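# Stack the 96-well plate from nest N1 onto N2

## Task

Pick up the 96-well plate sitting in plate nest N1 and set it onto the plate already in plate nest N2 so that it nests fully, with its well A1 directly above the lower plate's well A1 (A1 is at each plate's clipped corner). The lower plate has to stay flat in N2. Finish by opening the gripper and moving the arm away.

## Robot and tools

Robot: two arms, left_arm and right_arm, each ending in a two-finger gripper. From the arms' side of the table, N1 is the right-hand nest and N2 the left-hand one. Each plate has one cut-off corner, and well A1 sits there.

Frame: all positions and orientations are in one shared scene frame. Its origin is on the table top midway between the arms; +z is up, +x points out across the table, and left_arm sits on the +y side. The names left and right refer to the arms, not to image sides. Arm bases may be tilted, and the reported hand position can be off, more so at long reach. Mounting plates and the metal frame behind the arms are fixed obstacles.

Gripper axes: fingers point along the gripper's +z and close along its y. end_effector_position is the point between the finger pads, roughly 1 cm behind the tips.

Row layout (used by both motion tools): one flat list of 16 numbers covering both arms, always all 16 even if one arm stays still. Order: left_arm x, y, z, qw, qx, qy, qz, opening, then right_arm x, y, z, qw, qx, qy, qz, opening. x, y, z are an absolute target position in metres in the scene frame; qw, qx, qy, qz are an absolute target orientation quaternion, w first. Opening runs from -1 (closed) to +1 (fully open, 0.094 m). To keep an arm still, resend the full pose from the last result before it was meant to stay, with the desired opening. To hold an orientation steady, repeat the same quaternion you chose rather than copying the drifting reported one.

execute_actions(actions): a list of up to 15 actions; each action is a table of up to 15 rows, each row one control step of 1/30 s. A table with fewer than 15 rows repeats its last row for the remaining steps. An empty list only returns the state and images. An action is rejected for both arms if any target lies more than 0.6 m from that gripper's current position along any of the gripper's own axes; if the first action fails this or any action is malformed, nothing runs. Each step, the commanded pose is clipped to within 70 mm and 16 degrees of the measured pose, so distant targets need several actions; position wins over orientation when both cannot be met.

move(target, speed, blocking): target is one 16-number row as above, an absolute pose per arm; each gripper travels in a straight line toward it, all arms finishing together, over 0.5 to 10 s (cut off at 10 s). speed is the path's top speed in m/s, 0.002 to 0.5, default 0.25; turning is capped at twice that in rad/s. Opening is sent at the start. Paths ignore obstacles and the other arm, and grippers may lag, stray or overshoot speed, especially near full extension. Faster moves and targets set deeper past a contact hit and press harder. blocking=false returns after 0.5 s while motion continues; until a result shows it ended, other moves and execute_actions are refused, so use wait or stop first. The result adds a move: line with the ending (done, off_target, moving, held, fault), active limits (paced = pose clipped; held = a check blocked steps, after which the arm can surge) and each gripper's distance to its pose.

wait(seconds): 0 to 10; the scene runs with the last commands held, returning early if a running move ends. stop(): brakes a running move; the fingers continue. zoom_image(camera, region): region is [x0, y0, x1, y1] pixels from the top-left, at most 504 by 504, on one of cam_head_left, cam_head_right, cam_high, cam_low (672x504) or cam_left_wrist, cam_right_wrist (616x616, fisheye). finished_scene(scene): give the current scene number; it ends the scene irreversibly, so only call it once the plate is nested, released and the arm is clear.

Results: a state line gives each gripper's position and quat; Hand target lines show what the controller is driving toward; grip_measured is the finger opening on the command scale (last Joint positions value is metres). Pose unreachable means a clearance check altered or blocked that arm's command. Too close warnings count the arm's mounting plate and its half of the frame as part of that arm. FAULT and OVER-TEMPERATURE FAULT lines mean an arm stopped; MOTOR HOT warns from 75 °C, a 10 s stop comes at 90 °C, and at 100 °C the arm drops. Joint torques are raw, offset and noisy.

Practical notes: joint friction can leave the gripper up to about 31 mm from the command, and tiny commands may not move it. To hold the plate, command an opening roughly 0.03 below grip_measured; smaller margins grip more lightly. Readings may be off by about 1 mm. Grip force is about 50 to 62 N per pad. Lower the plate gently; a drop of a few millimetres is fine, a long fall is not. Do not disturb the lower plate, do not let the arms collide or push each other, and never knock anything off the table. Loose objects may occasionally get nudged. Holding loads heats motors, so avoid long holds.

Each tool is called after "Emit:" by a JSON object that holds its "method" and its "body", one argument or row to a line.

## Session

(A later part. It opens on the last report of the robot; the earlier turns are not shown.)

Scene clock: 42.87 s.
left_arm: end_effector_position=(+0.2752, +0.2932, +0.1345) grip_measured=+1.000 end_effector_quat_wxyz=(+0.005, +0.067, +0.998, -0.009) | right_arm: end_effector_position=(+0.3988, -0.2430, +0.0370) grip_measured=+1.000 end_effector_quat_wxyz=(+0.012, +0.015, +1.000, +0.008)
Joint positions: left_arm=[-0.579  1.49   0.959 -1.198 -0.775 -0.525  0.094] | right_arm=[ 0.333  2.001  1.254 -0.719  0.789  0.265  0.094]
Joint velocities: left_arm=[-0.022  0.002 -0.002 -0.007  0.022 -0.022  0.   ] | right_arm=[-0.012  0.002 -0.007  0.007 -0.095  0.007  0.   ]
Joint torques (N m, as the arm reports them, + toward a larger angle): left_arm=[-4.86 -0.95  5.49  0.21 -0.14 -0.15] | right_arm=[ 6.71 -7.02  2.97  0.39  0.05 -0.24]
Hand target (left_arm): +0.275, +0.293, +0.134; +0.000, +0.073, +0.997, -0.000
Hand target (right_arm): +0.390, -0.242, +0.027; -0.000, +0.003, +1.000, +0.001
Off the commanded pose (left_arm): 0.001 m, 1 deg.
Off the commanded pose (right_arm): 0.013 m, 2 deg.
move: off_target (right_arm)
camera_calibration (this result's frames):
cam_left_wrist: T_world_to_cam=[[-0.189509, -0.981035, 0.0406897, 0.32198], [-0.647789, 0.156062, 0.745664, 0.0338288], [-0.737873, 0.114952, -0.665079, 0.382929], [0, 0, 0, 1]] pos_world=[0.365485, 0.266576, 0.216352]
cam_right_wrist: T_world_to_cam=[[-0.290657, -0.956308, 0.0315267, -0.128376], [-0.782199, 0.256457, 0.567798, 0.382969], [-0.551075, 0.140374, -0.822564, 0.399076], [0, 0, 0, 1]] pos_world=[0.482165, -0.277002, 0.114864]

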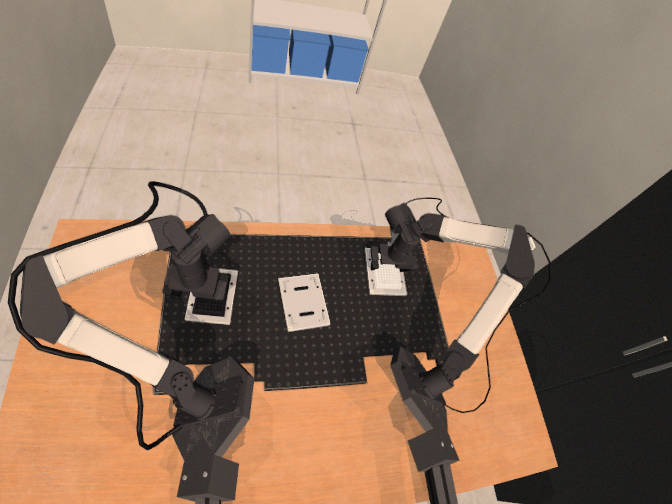

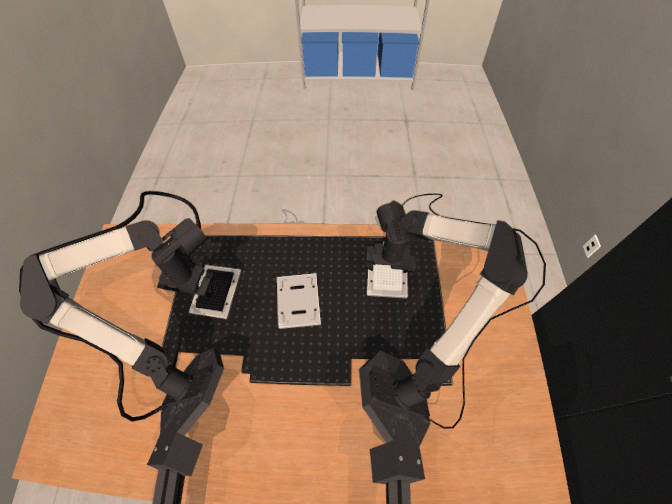

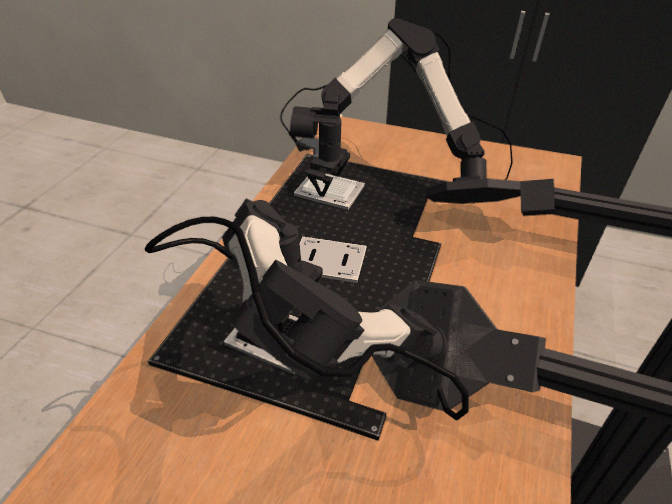

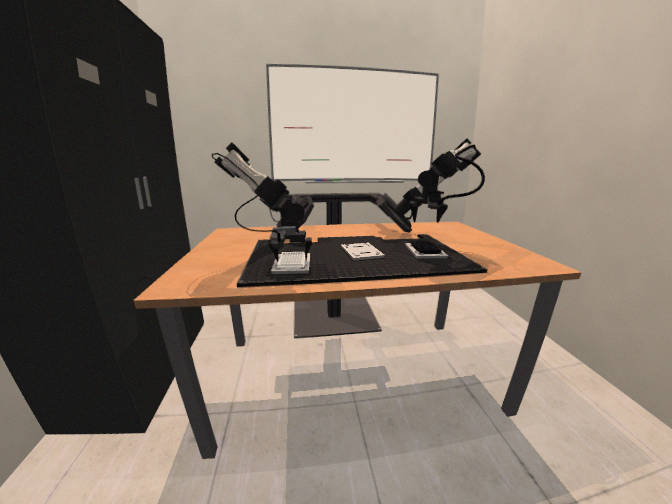

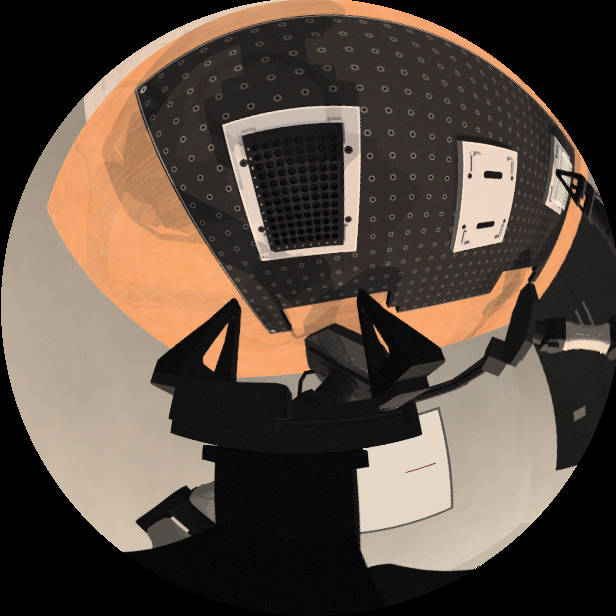

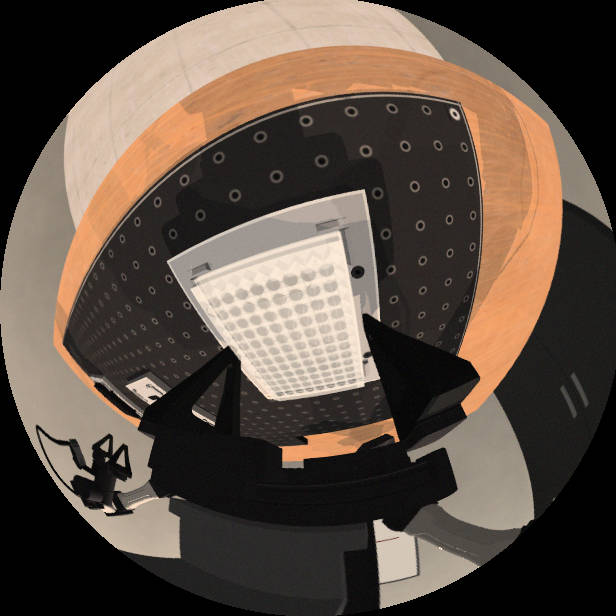

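Emit:
{"method": "move", "body": {
  "target": [0.275,0.293,0.134,0,0.073,0.997,0,1,0.389,-0.2385,0.022,0,0.003,1,0,1],
  "speed": 0.03
}}

Emit:
{"method": "zoom_image", "body": {
  "camera": "cam_right_wrist",
  "region": [160,180,420,420]
}}

Emit:
{"method": "zoom_image", "body": {
  "camera": "cam_low",
  "region": [260,225,325,280]
}}

Scene clock: 48.07 s.
left_arm: end_effector_position=(+0.2752, +0.2932, +0.1345) grip_measured=+1.000 end_effector_quat_wxyz=(+0.005, +0.067, +0.998, -0.009) | right_arm: end_effector_position=(+0.4013, -0.2402, +0.0346) grip_measured=+1.000 end_effector_quat_wxyz=(+0.016, +0.017, +1.000, +0.008)
Joint positions: left_arm=[-0.579  1.49   0.959 -1.198 -0.775 -0.526  0.094] | right_arm=[ 0.333  2.011  1.254 -0.698  0.791  0.26   0.094]
Joint velocities: left_arm=[ 0.002 -0.007  0.002 -0.051  0.051 -0.007  0.   ] | right_arm=[-0.022 -0.032 -0.007  0.007 -0.066 -0.007  0.   ]
Joint torques (N m, as the arm reports them, + toward a larger angle): left_arm=[-4.91 -0.98  5.46  0.2  -0.13 -0.15] | right_arm=[ 6.57 -6.92  2.31  0.45  0.04 -0.23]
Hand target (left_arm): +0.275, +0.293, +0.134; +0.000, +0.073, +0.997, -0.000
Hand target (right_arm): +0.389, -0.239, +0.023; -0.001, +0.003, +1.000, +0.000
Off the commanded pose (left_arm): 0.001 m, 1 deg.
Off the commanded pose (right_arm): 0.018 m, 3 deg.
move: off_target (right_arm)
camera_calibration (this result's frames):
cam_left_wrist: T_world_to_cam=[[-0.189135, -0.981108, 0.0406943, 0.321898], [-0.647843, 0.155818, 0.745668, 0.0339149], [-0.737921, 0.114668, -0.665074, 0.383024], [0, 0, 0, 1]] pos_world=[0.365495, 0.266611, 0.216351]
cam_right_wrist: T_world_to_cam=[[-0.294517, -0.955201, 0.0291797, -0.122984], [-0.785716, 0.259415, 0.561564, 0.387851], [-0.543976, 0.142463, -0.826919, 0.395892], [0, 0, 0, 1]] pos_world=[0.483876, -0.274488, 0.113156]

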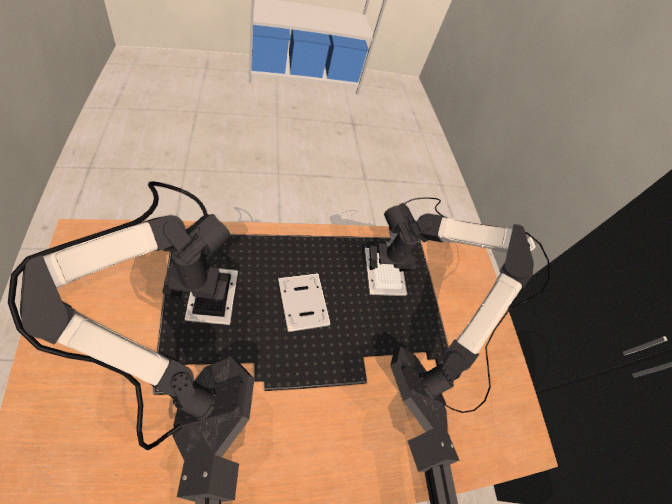

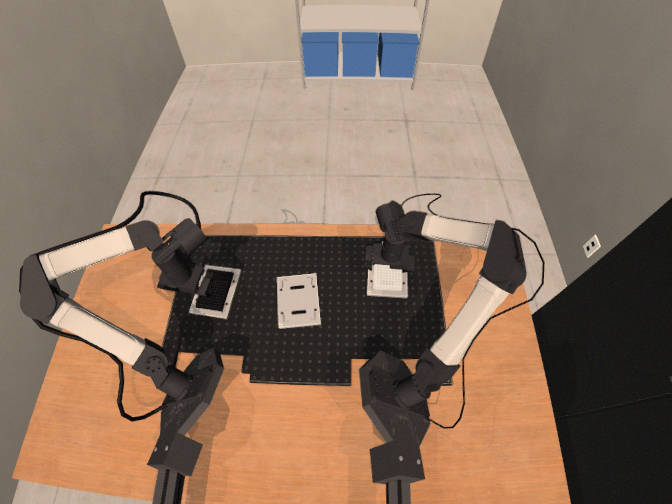

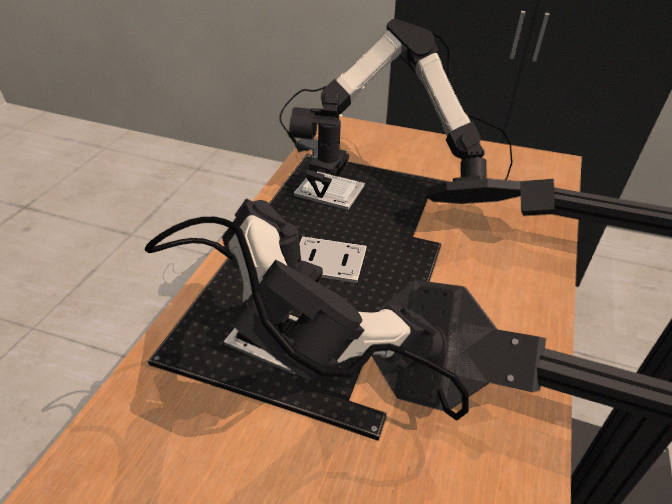

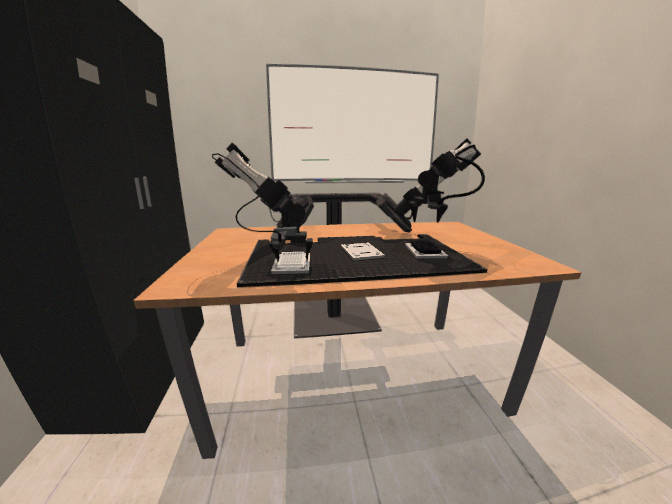

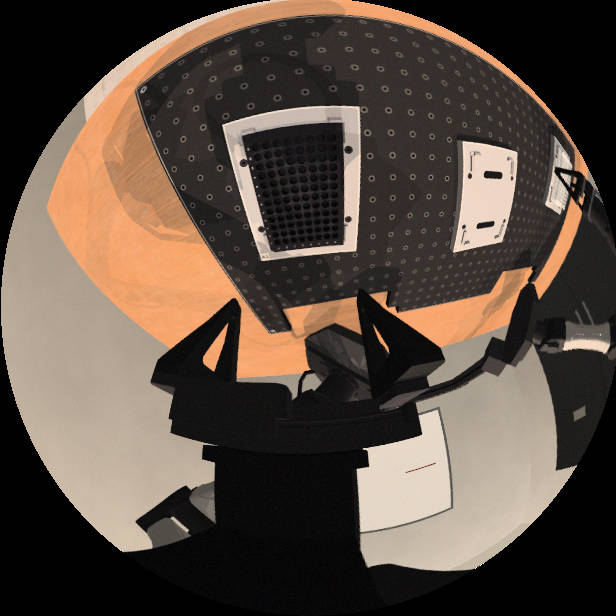

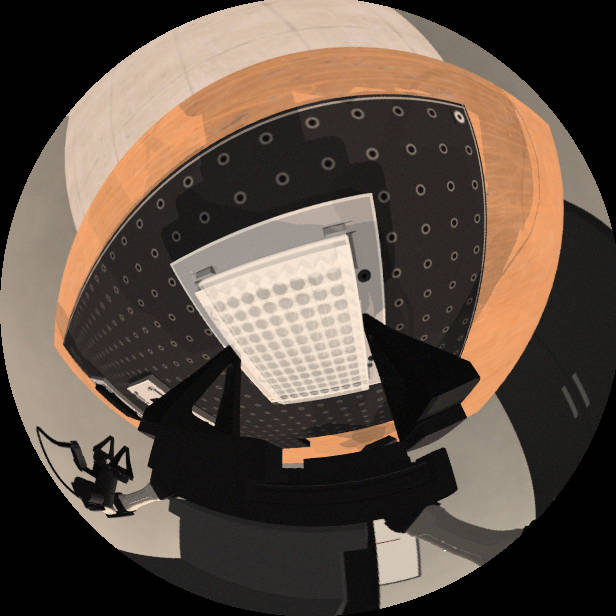

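Region (160, 180, 420, 420) of cam_right_wrist's 616x616 image, scaled by 1.938, with more detail than that image has; it fills the top 465 rows of this view, and the rest is white.

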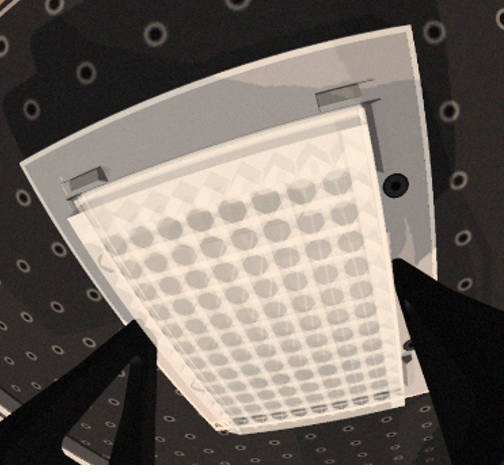

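Region (260, 225, 325, 280) of cam_low's 672x504 image, scaled by 7.754, with more detail than that image has; it fills the top 426 rows of this view, and the rest is white.

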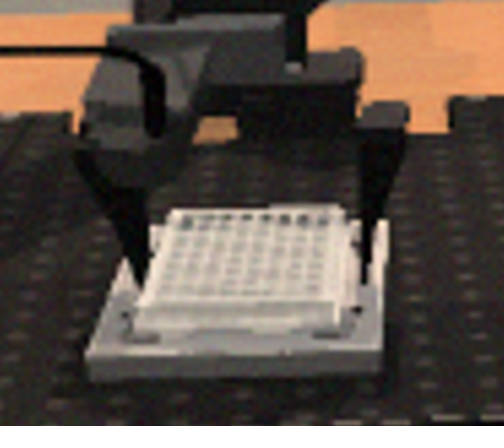

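Emit:
{"method": "execute_actions", "body": {
  "actions": [
    [[0.275,0.293,0.134,0,0.073,0.997,0,1,0.397,-0.242,0.03,0.01,0.012,1,0,0.84]],
    [[0.275,0.293,0.134,0,0.073,0.997,0,1,0.397,-0.242,0.03,0.01,0.012,1,0,0.78]],
    [[0.275,0.293,0.134,0,0.073,0.997,0,1,0.397,-0.242,0.03,0.01,0.012,1,0,0.70]]
  ]
}}

Scene clock: 52.43 s.
left_arm: end_effector_position=(+0.2752, +0.2932, +0.1345) grip_measured=+1.000 end_effector_quat_wxyz=(+0.005, +0.067, +0.998, -0.009) | right_arm: end_effector_position=(+0.4013, -0.2424, +0.0345) grip_measured=+0.765 end_effector_quat_wxyz=(+0.016, +0.017, +1.000, +0.002)
Joint positions: left_arm=[-0.579  1.49   0.959 -1.198 -0.775 -0.526  0.094] | right_arm=[ 0.333  2.011  1.254 -0.7    0.803  0.26   0.083]
Joint velocities: left_arm=[ 0.017 -0.012  0.007 -0.007 -0.095  0.051  0.   ] | right_arm=[ 0.007 -0.017  0.022  0.037 -0.066 -0.007  0.   ]
Joint torques (N m, as the arm reports them, + toward a larger angle): left_arm=[-4.87 -0.91  5.47  0.2  -0.14 -0.14] | right_arm=[ 7.25 -7.97  3.89  0.35  0.   -0.16]
Hand target (left_arm): +0.275, +0.293, +0.134; +0.000, +0.073, +0.997, -0.000
Hand target (right_arm): +0.397, -0.242, +0.030; +0.010, +0.012, +1.000, +0.000
Off the commanded pose (left_arm): 0.001 m, 1 deg.
Off the commanded pose (right_arm): 0.006 m, 1 deg.
camera_calibration (this result's frames):
cam_left_wrist: T_world_to_cam=[[-0.189135, -0.981108, 0.0406943, 0.321898], [-0.647843, 0.155818, 0.745668, 0.0339149], [-0.737921, 0.114668, -0.665074, 0.383024], [0, 0, 0, 1]] pos_world=[0.365495, 0.266611, 0.216351]
cam_right_wrist: T_world_to_cam=[[-0.293616, -0.955069, 0.0404151, -0.125789], [-0.786448, 0.265379, 0.55774, 0.390361], [-0.543406, 0.131977, -0.829031, 0.393411], [0, 0, 0, 1]] pos_world=[0.483846, -0.275652, 0.113514]

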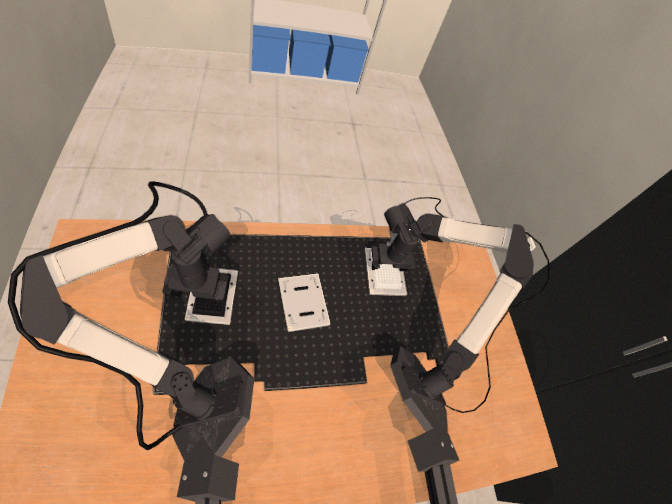

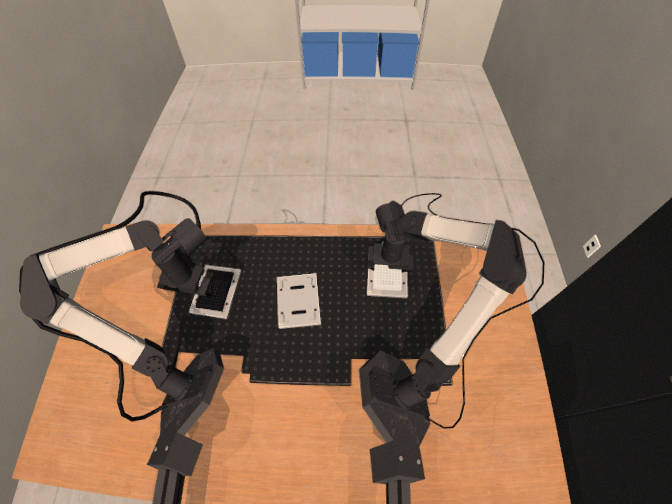

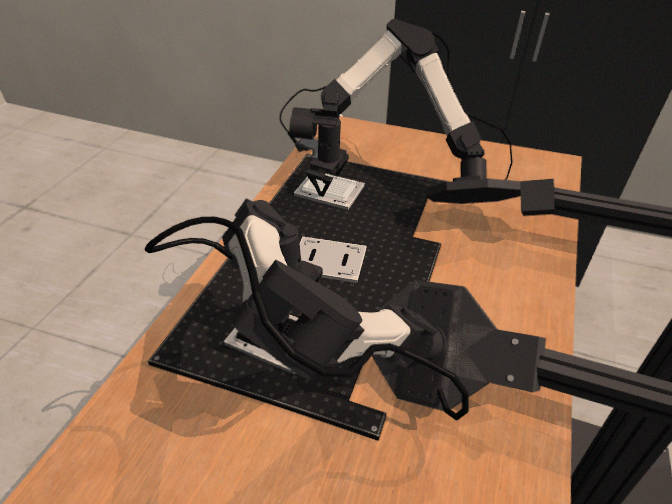

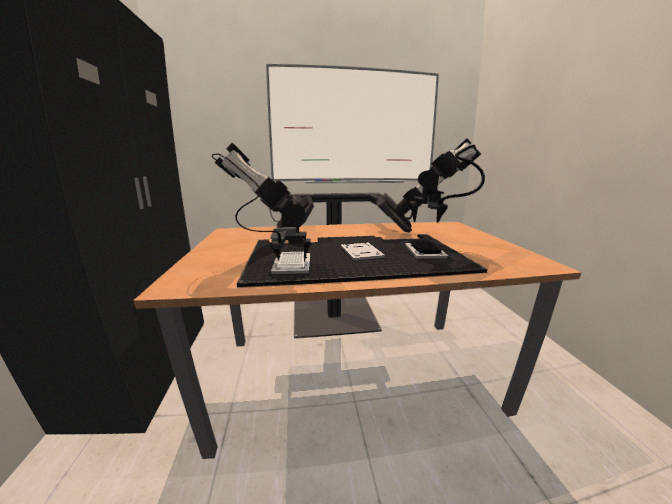

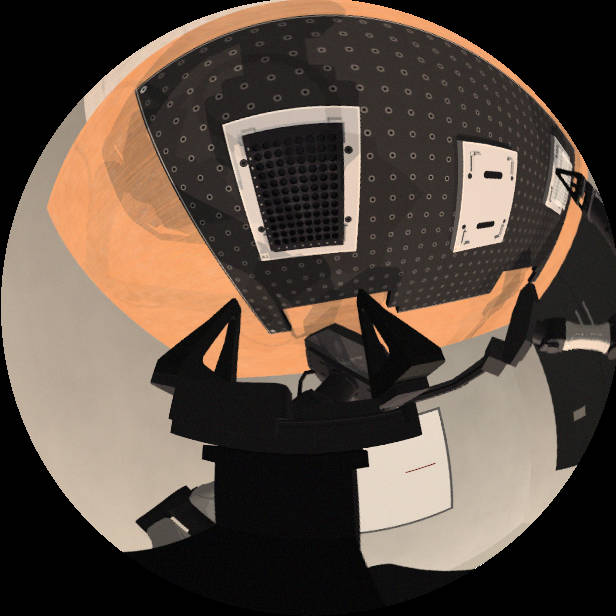

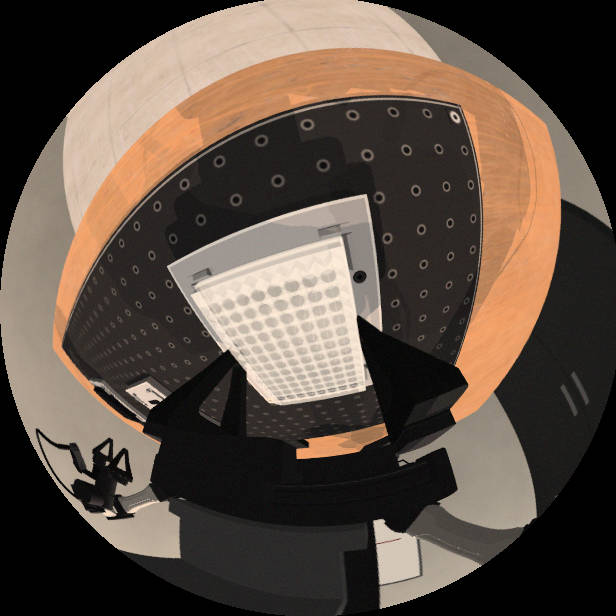

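Emit:
{"method": "move", "body": {
  "target": [0.275,0.293,0.134,0,0.073,0.997,0,1,0.407,-0.243,0.08,0.016,0.017,1,0,0.7],
  "speed": 0.06
}}

Emit:
{"method": "move", "body": {
  "target": [0.28,0.36,0.134,0,0.073,0.997,0,1,0.298,0.023,0.075,0.01,-0.055,0.998,0,0.7],
  "speed": 0.2
}}

Emit:
{"method": "move", "body": {
  "target": [0.28,0.36,0.134,0,0.073,0.997,0,1,0.295,0.023,0.042,0.005,-0.06,0.998,0,0.7],
  "speed": 0.06
}}

Emit:
{"method": "zoom_image", "body": {
  "camera": "cam_right_wrist",
  "region": [160,180,420,420]
}}

Scene clock: 60.20 s.
left_arm: end_effector_position=(+0.2752, +0.2932, +0.1345) grip_measured=+1.000 end_effector_quat_wxyz=(+0.005, +0.067, +0.998, -0.009) | right_arm: end_effector_position=(+0.4001, -0.2391, +0.0715) grip_measured=+0.765 end_effector_quat_wxyz=(+0.005, +0.006, +1.000, -0.002)
Joint positions: left_arm=[-0.579  1.49   0.959 -1.198 -0.775 -0.526  0.094] | right_arm=[ 0.413  2.011  1.36  -0.924  0.807  0.377  0.083]
Joint velocities: left_arm=[ 0.017  0.002  0.007 -0.051 -0.037  0.007  0.   ] | right_arm=[-0.002 -0.022  0.012 -0.022 -0.022 -0.022  0.001]
Joint torques (N m, as the arm reports them, + toward a larger angle): left_arm=[-4.88 -0.94  5.48  0.2  -0.14 -0.15] | right_arm=[ 8.59 -9.67  6.41  0.18  0.07  0.03]
Hand target (left_arm): +0.275, +0.293, +0.134; +0.000, +0.073, +0.997, -0.000
Hand target (right_arm): +0.407, -0.243, +0.080; +0.016, +0.017, +1.000, -0.001
Off the commanded pose (left_arm): 0.001 m, 1 deg.
Off the commanded pose (right_arm): 0.012 m, 2 deg.
move: off_target (right_arm)
camera_calibration (this result's frames):
cam_left_wrist: T_world_to_cam=[[-0.189135, -0.981108, 0.0406943, 0.321898], [-0.647843, 0.155818, 0.745668, 0.0339149], [-0.737921, 0.114668, -0.665074, 0.383024], [0, 0, 0, 1]] pos_world=[0.365495, 0.266611, 0.216351]
cam_right_wrist: T_world_to_cam=[[-0.271148, -0.961052, 0.0534558, -0.13587], [-0.779293, 0.251786, 0.573852, 0.360693], [-0.564961, 0.113941, -0.817213, 0.426411], [0, 0, 0, 1]] pos_world=[0.48515, -0.269981, 0.148747]

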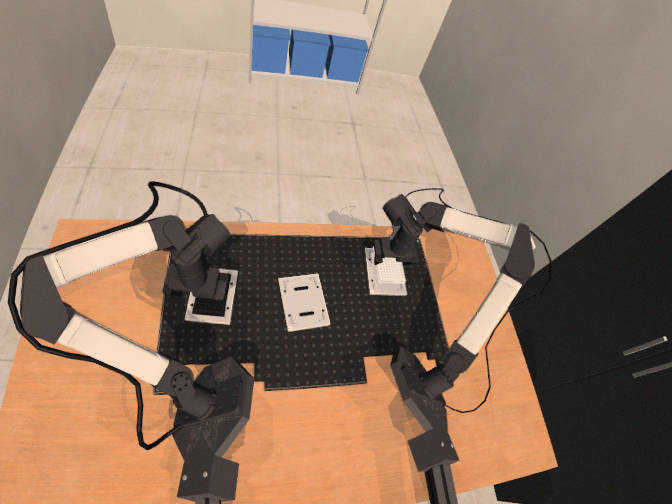

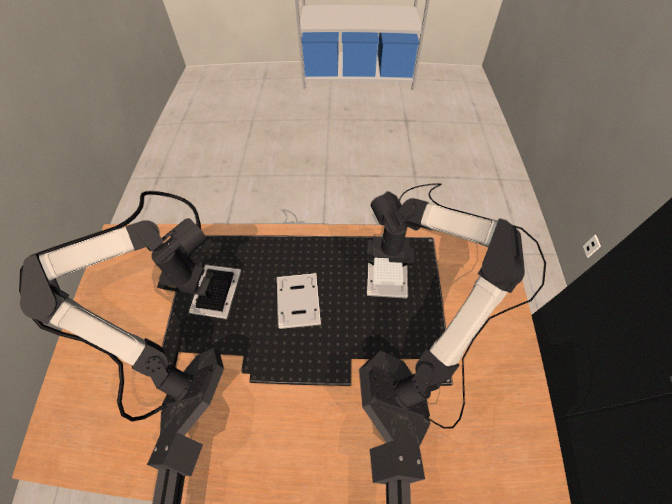

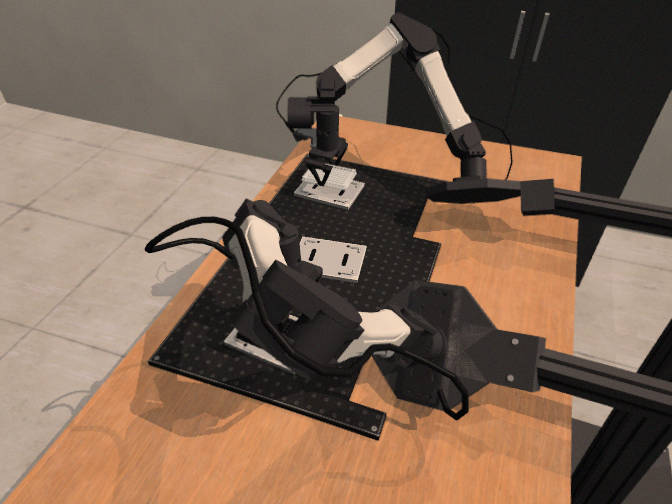

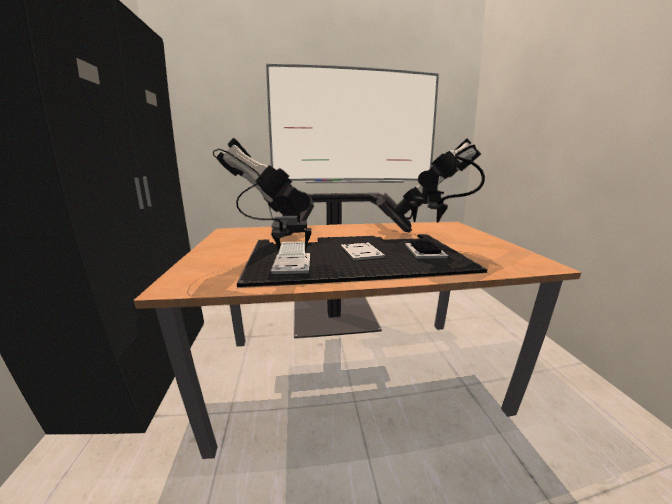

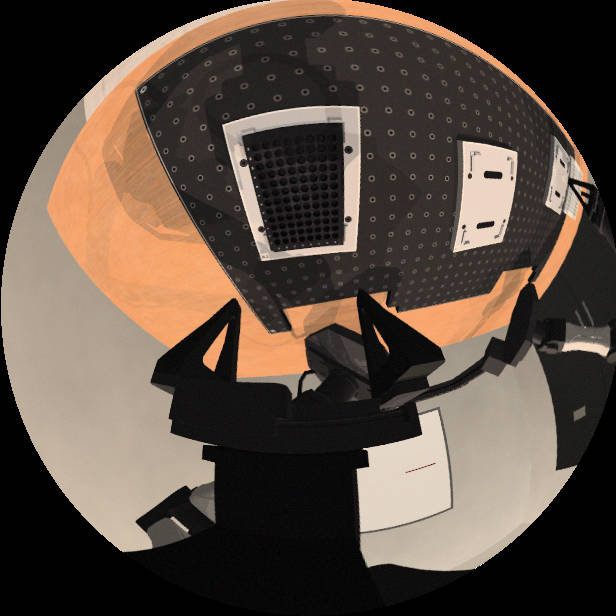

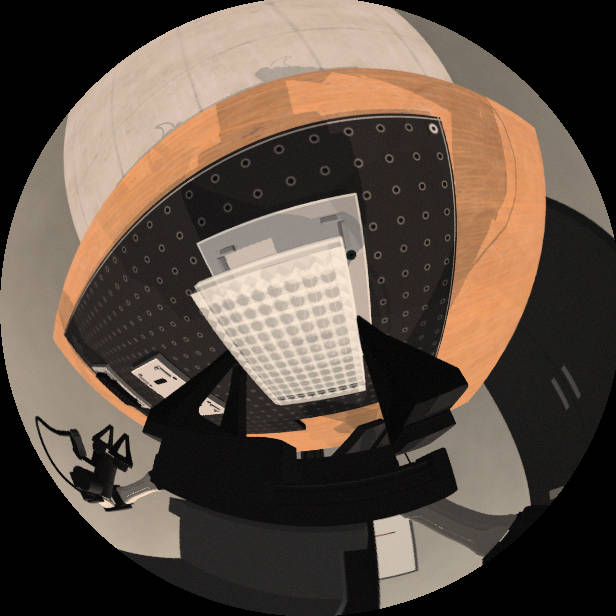

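Scene clock: 62.10 s.
left_arm: end_effector_position=(+0.2730, +0.3516, +0.1267) grip_measured=+1.000 end_effector_quat_wxyz=(-0.011, +0.082, +0.997, +0.002) | right_arm: end_effector_position=(+0.2947, +0.0172, +0.0735) grip_measured=+0.765 end_effector_quat_wxyz=(+0.016, -0.060, +0.998, -0.008)
Joint positions: left_arm=[-0.398  1.334  0.959 -1.229 -0.796 -0.28   0.094] | right_arm=[ 0.921  2.714  1.684 -1.011  0.707  0.922  0.083]
Joint velocities: left_arm=[-0.007 -0.012 -0.002 -0.037  0.007  0.037  0.   ] | right_arm=[ 0.002 -0.017 -0.022 -0.007  0.007 -0.022 -0.001]
Joint torques (N m, as the arm reports them, + toward a larger angle): left_arm=[-3.03 -3.81  7.06  0.11 -0.14  0.05] | right_arm=[  8.68 -10.22   7.04   0.17  -0.05   0.02]
Hand target (left_arm): +0.279, +0.361, +0.134; -0.001, +0.073, +0.997, +0.003
Hand target (right_arm): +0.294, +0.020, +0.074; +0.010, -0.054, +0.998, -0.006
Off the commanded pose (left_arm): 0.013 m, 2 deg.
Off the commanded pose (right_arm): 0.007 m, 1 deg.
move: off_target (left_arm)
camera_calibration (this result's frames):
cam_left_wrist: T_world_to_cam=[[-0.218269, -0.975594, 0.0239813, 0.387217], [-0.619944, 0.157594, 0.768657, 0.0180789], [-0.753676, 0.152907, -0.639212, 0.357074], [0, 0, 0, 1]] pos_world=[0.364843, 0.320319, 0.205063]
cam_right_wrist: T_world_to_cam=[[-0.14474, -0.987464, 0.0629622, 0.0442384], [-0.818326, 0.155234, 0.553394, 0.227528], [-0.55623, 0.0285747, -0.830537, 0.339221], [0, 0, 0, 1]] pos_world=[0.38128, -0.00132922, 0.153038]

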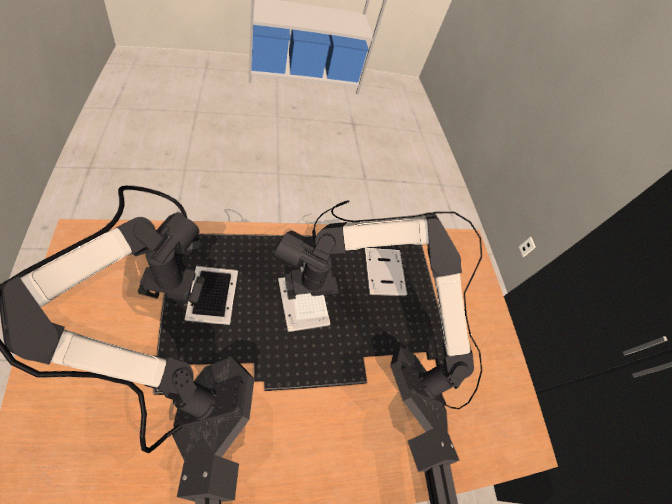

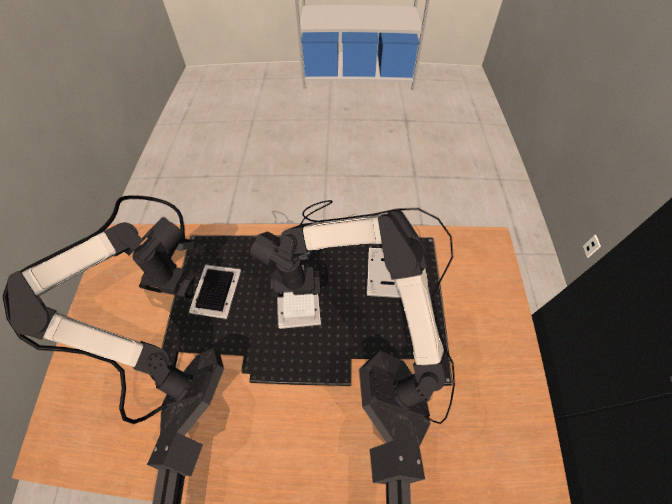

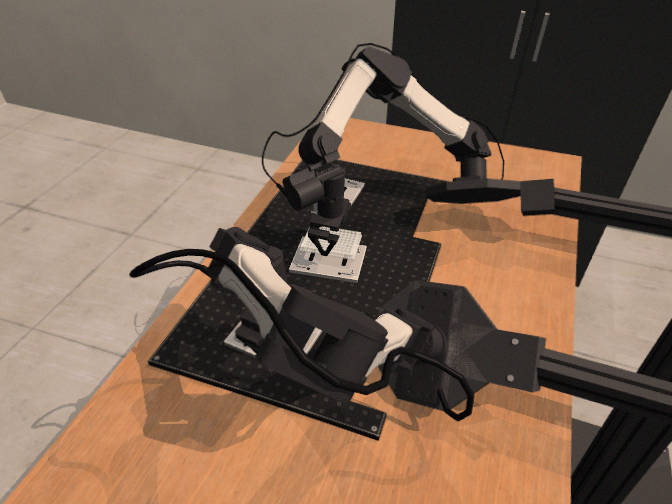

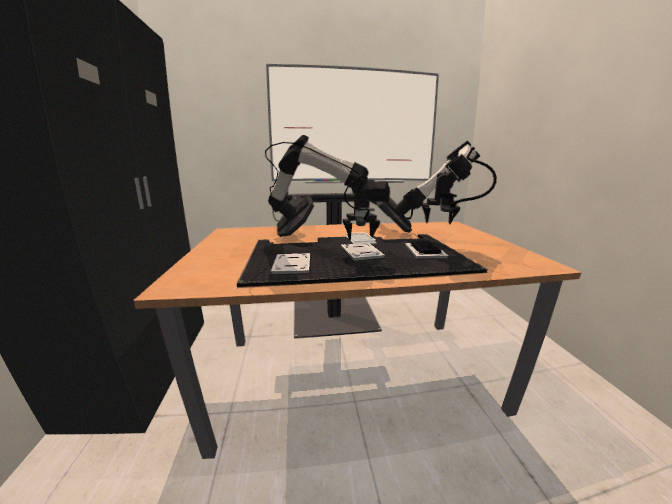

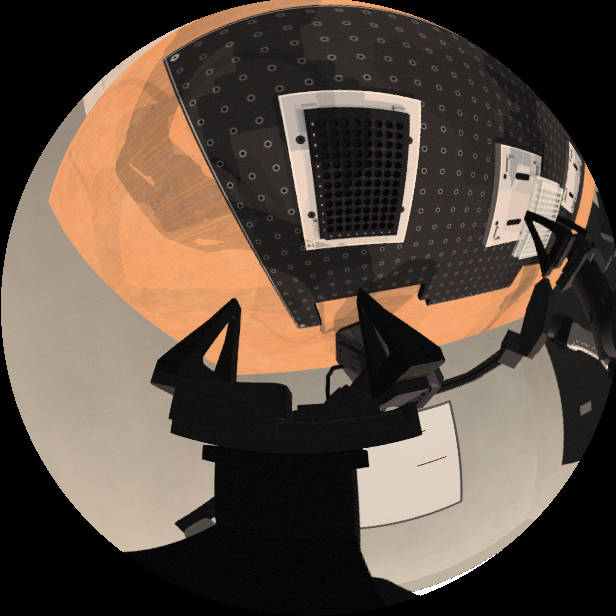

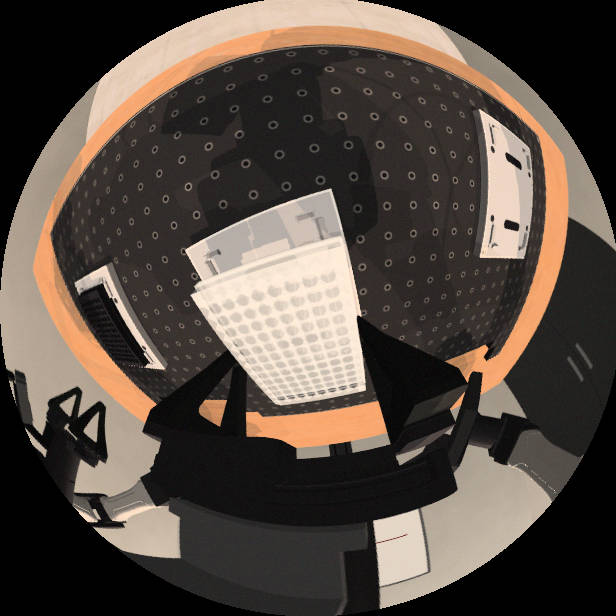

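Scene clock: 63.03 s.
left_arm: end_effector_position=(+0.2730, +0.3516, +0.1267) grip_measured=+1.000 end_effector_quat_wxyz=(-0.011, +0.084, +0.996, +0.002) | right_arm: end_effector_position=(+0.3021, +0.0250, +0.0518) grip_measured=+0.765 end_effector_quat_wxyz=(+0.015, -0.050, +0.999, +0.006)
Joint positions: left_arm=[-0.398  1.334  0.959 -1.229 -0.796 -0.275  0.094] | right_arm=[ 0.877  2.74   1.672 -0.909  0.707  0.87   0.083]
Joint velocities: left_arm=[-0.017 -0.032 -0.007 -0.095 -0.022 -0.022  0.   ] | right_arm=[-0.002  0.007 -0.017  0.022  0.066  0.007 -0.   ]
Joint torques (N m, as the arm reports them, + toward a larger angle): left_arm=[-3.03 -3.96  7.01  0.12 -0.09  0.07] | right_arm=[  8.18 -10.21   3.93   0.4   -0.02  -0.22]
Hand target (left_arm): +0.280, +0.360, +0.134; -0.000, +0.073, +0.997, +0.000
Hand target (right_arm): +0.295, +0.023, +0.042; +0.005, -0.060, +0.998, +0.001
Off the commanded pose (left_arm): 0.013 m, 2 deg.
Off the commanded pose (right_arm): 0.012 m, 2 deg.
move: off_target (left_arm, right_arm)
camera_calibration (this result's frames):
cam_left_wrist: T_world_to_cam=[[-0.222359, -0.974668, 0.0240756, 0.387996], [-0.61926, 0.160264, 0.768656, 0.0169533], [-0.753043, 0.156009, -0.639209, 0.35581], [0, 0, 0, 1]] pos_world=[0.364713, 0.319941, 0.205064]
cam_right_wrist: T_world_to_cam=[[-0.16285, -0.986048, 0.0344865, 0.0613669], [-0.813358, 0.153951, 0.561024, 0.242456], [-0.558506, 0.0633129, -0.827081, 0.324736], [0, 0, 0, 1]] pos_world=[0.388565, 0.00262426, 0.130443]

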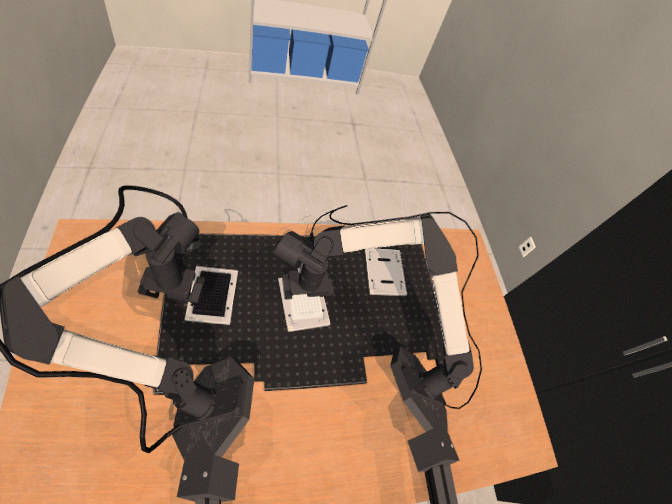

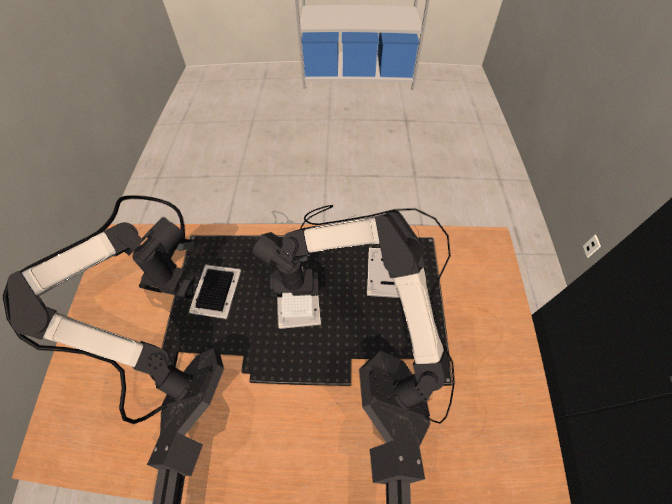

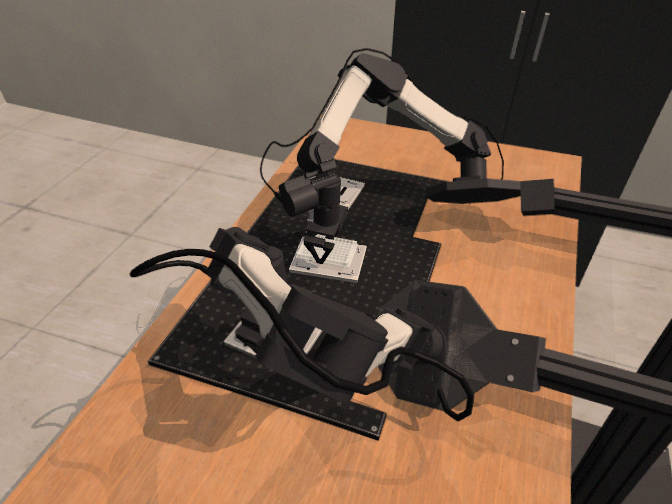

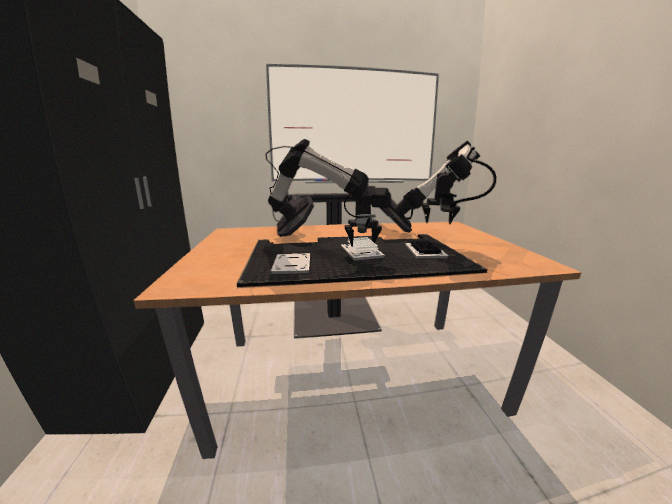

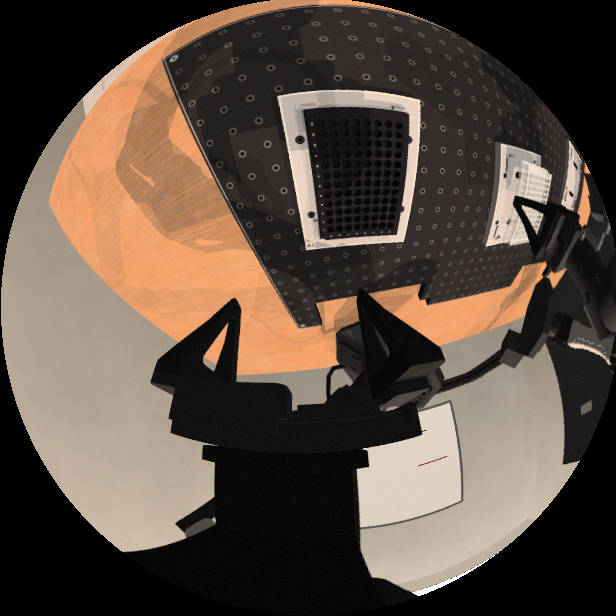

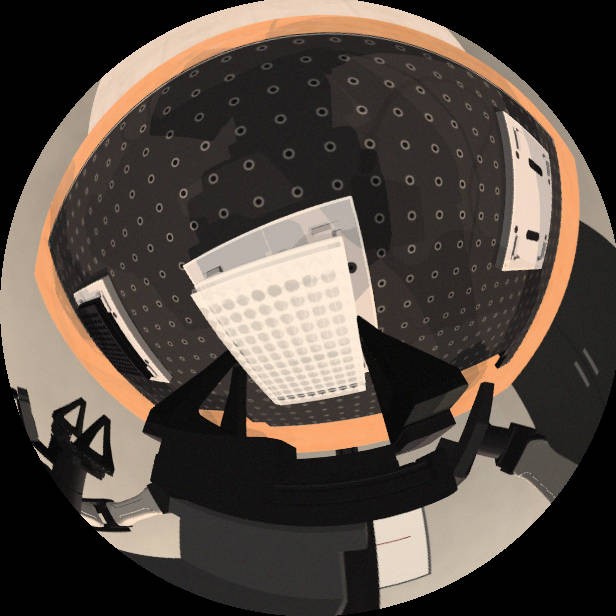

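Region (160, 180, 420, 420) of cam_right_wrist's 616x616 image, scaled by 1.938, with more detail than that image has; it fills the top 465 rows of this view, and the rest is white.

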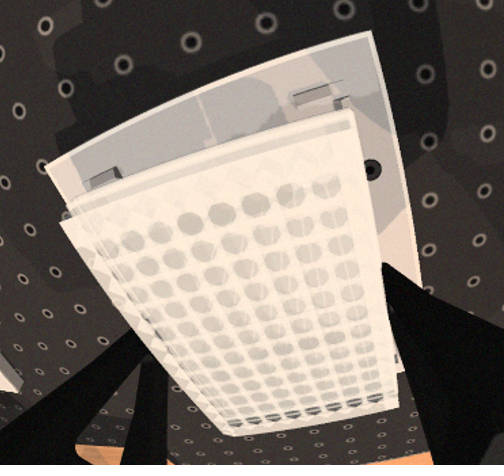

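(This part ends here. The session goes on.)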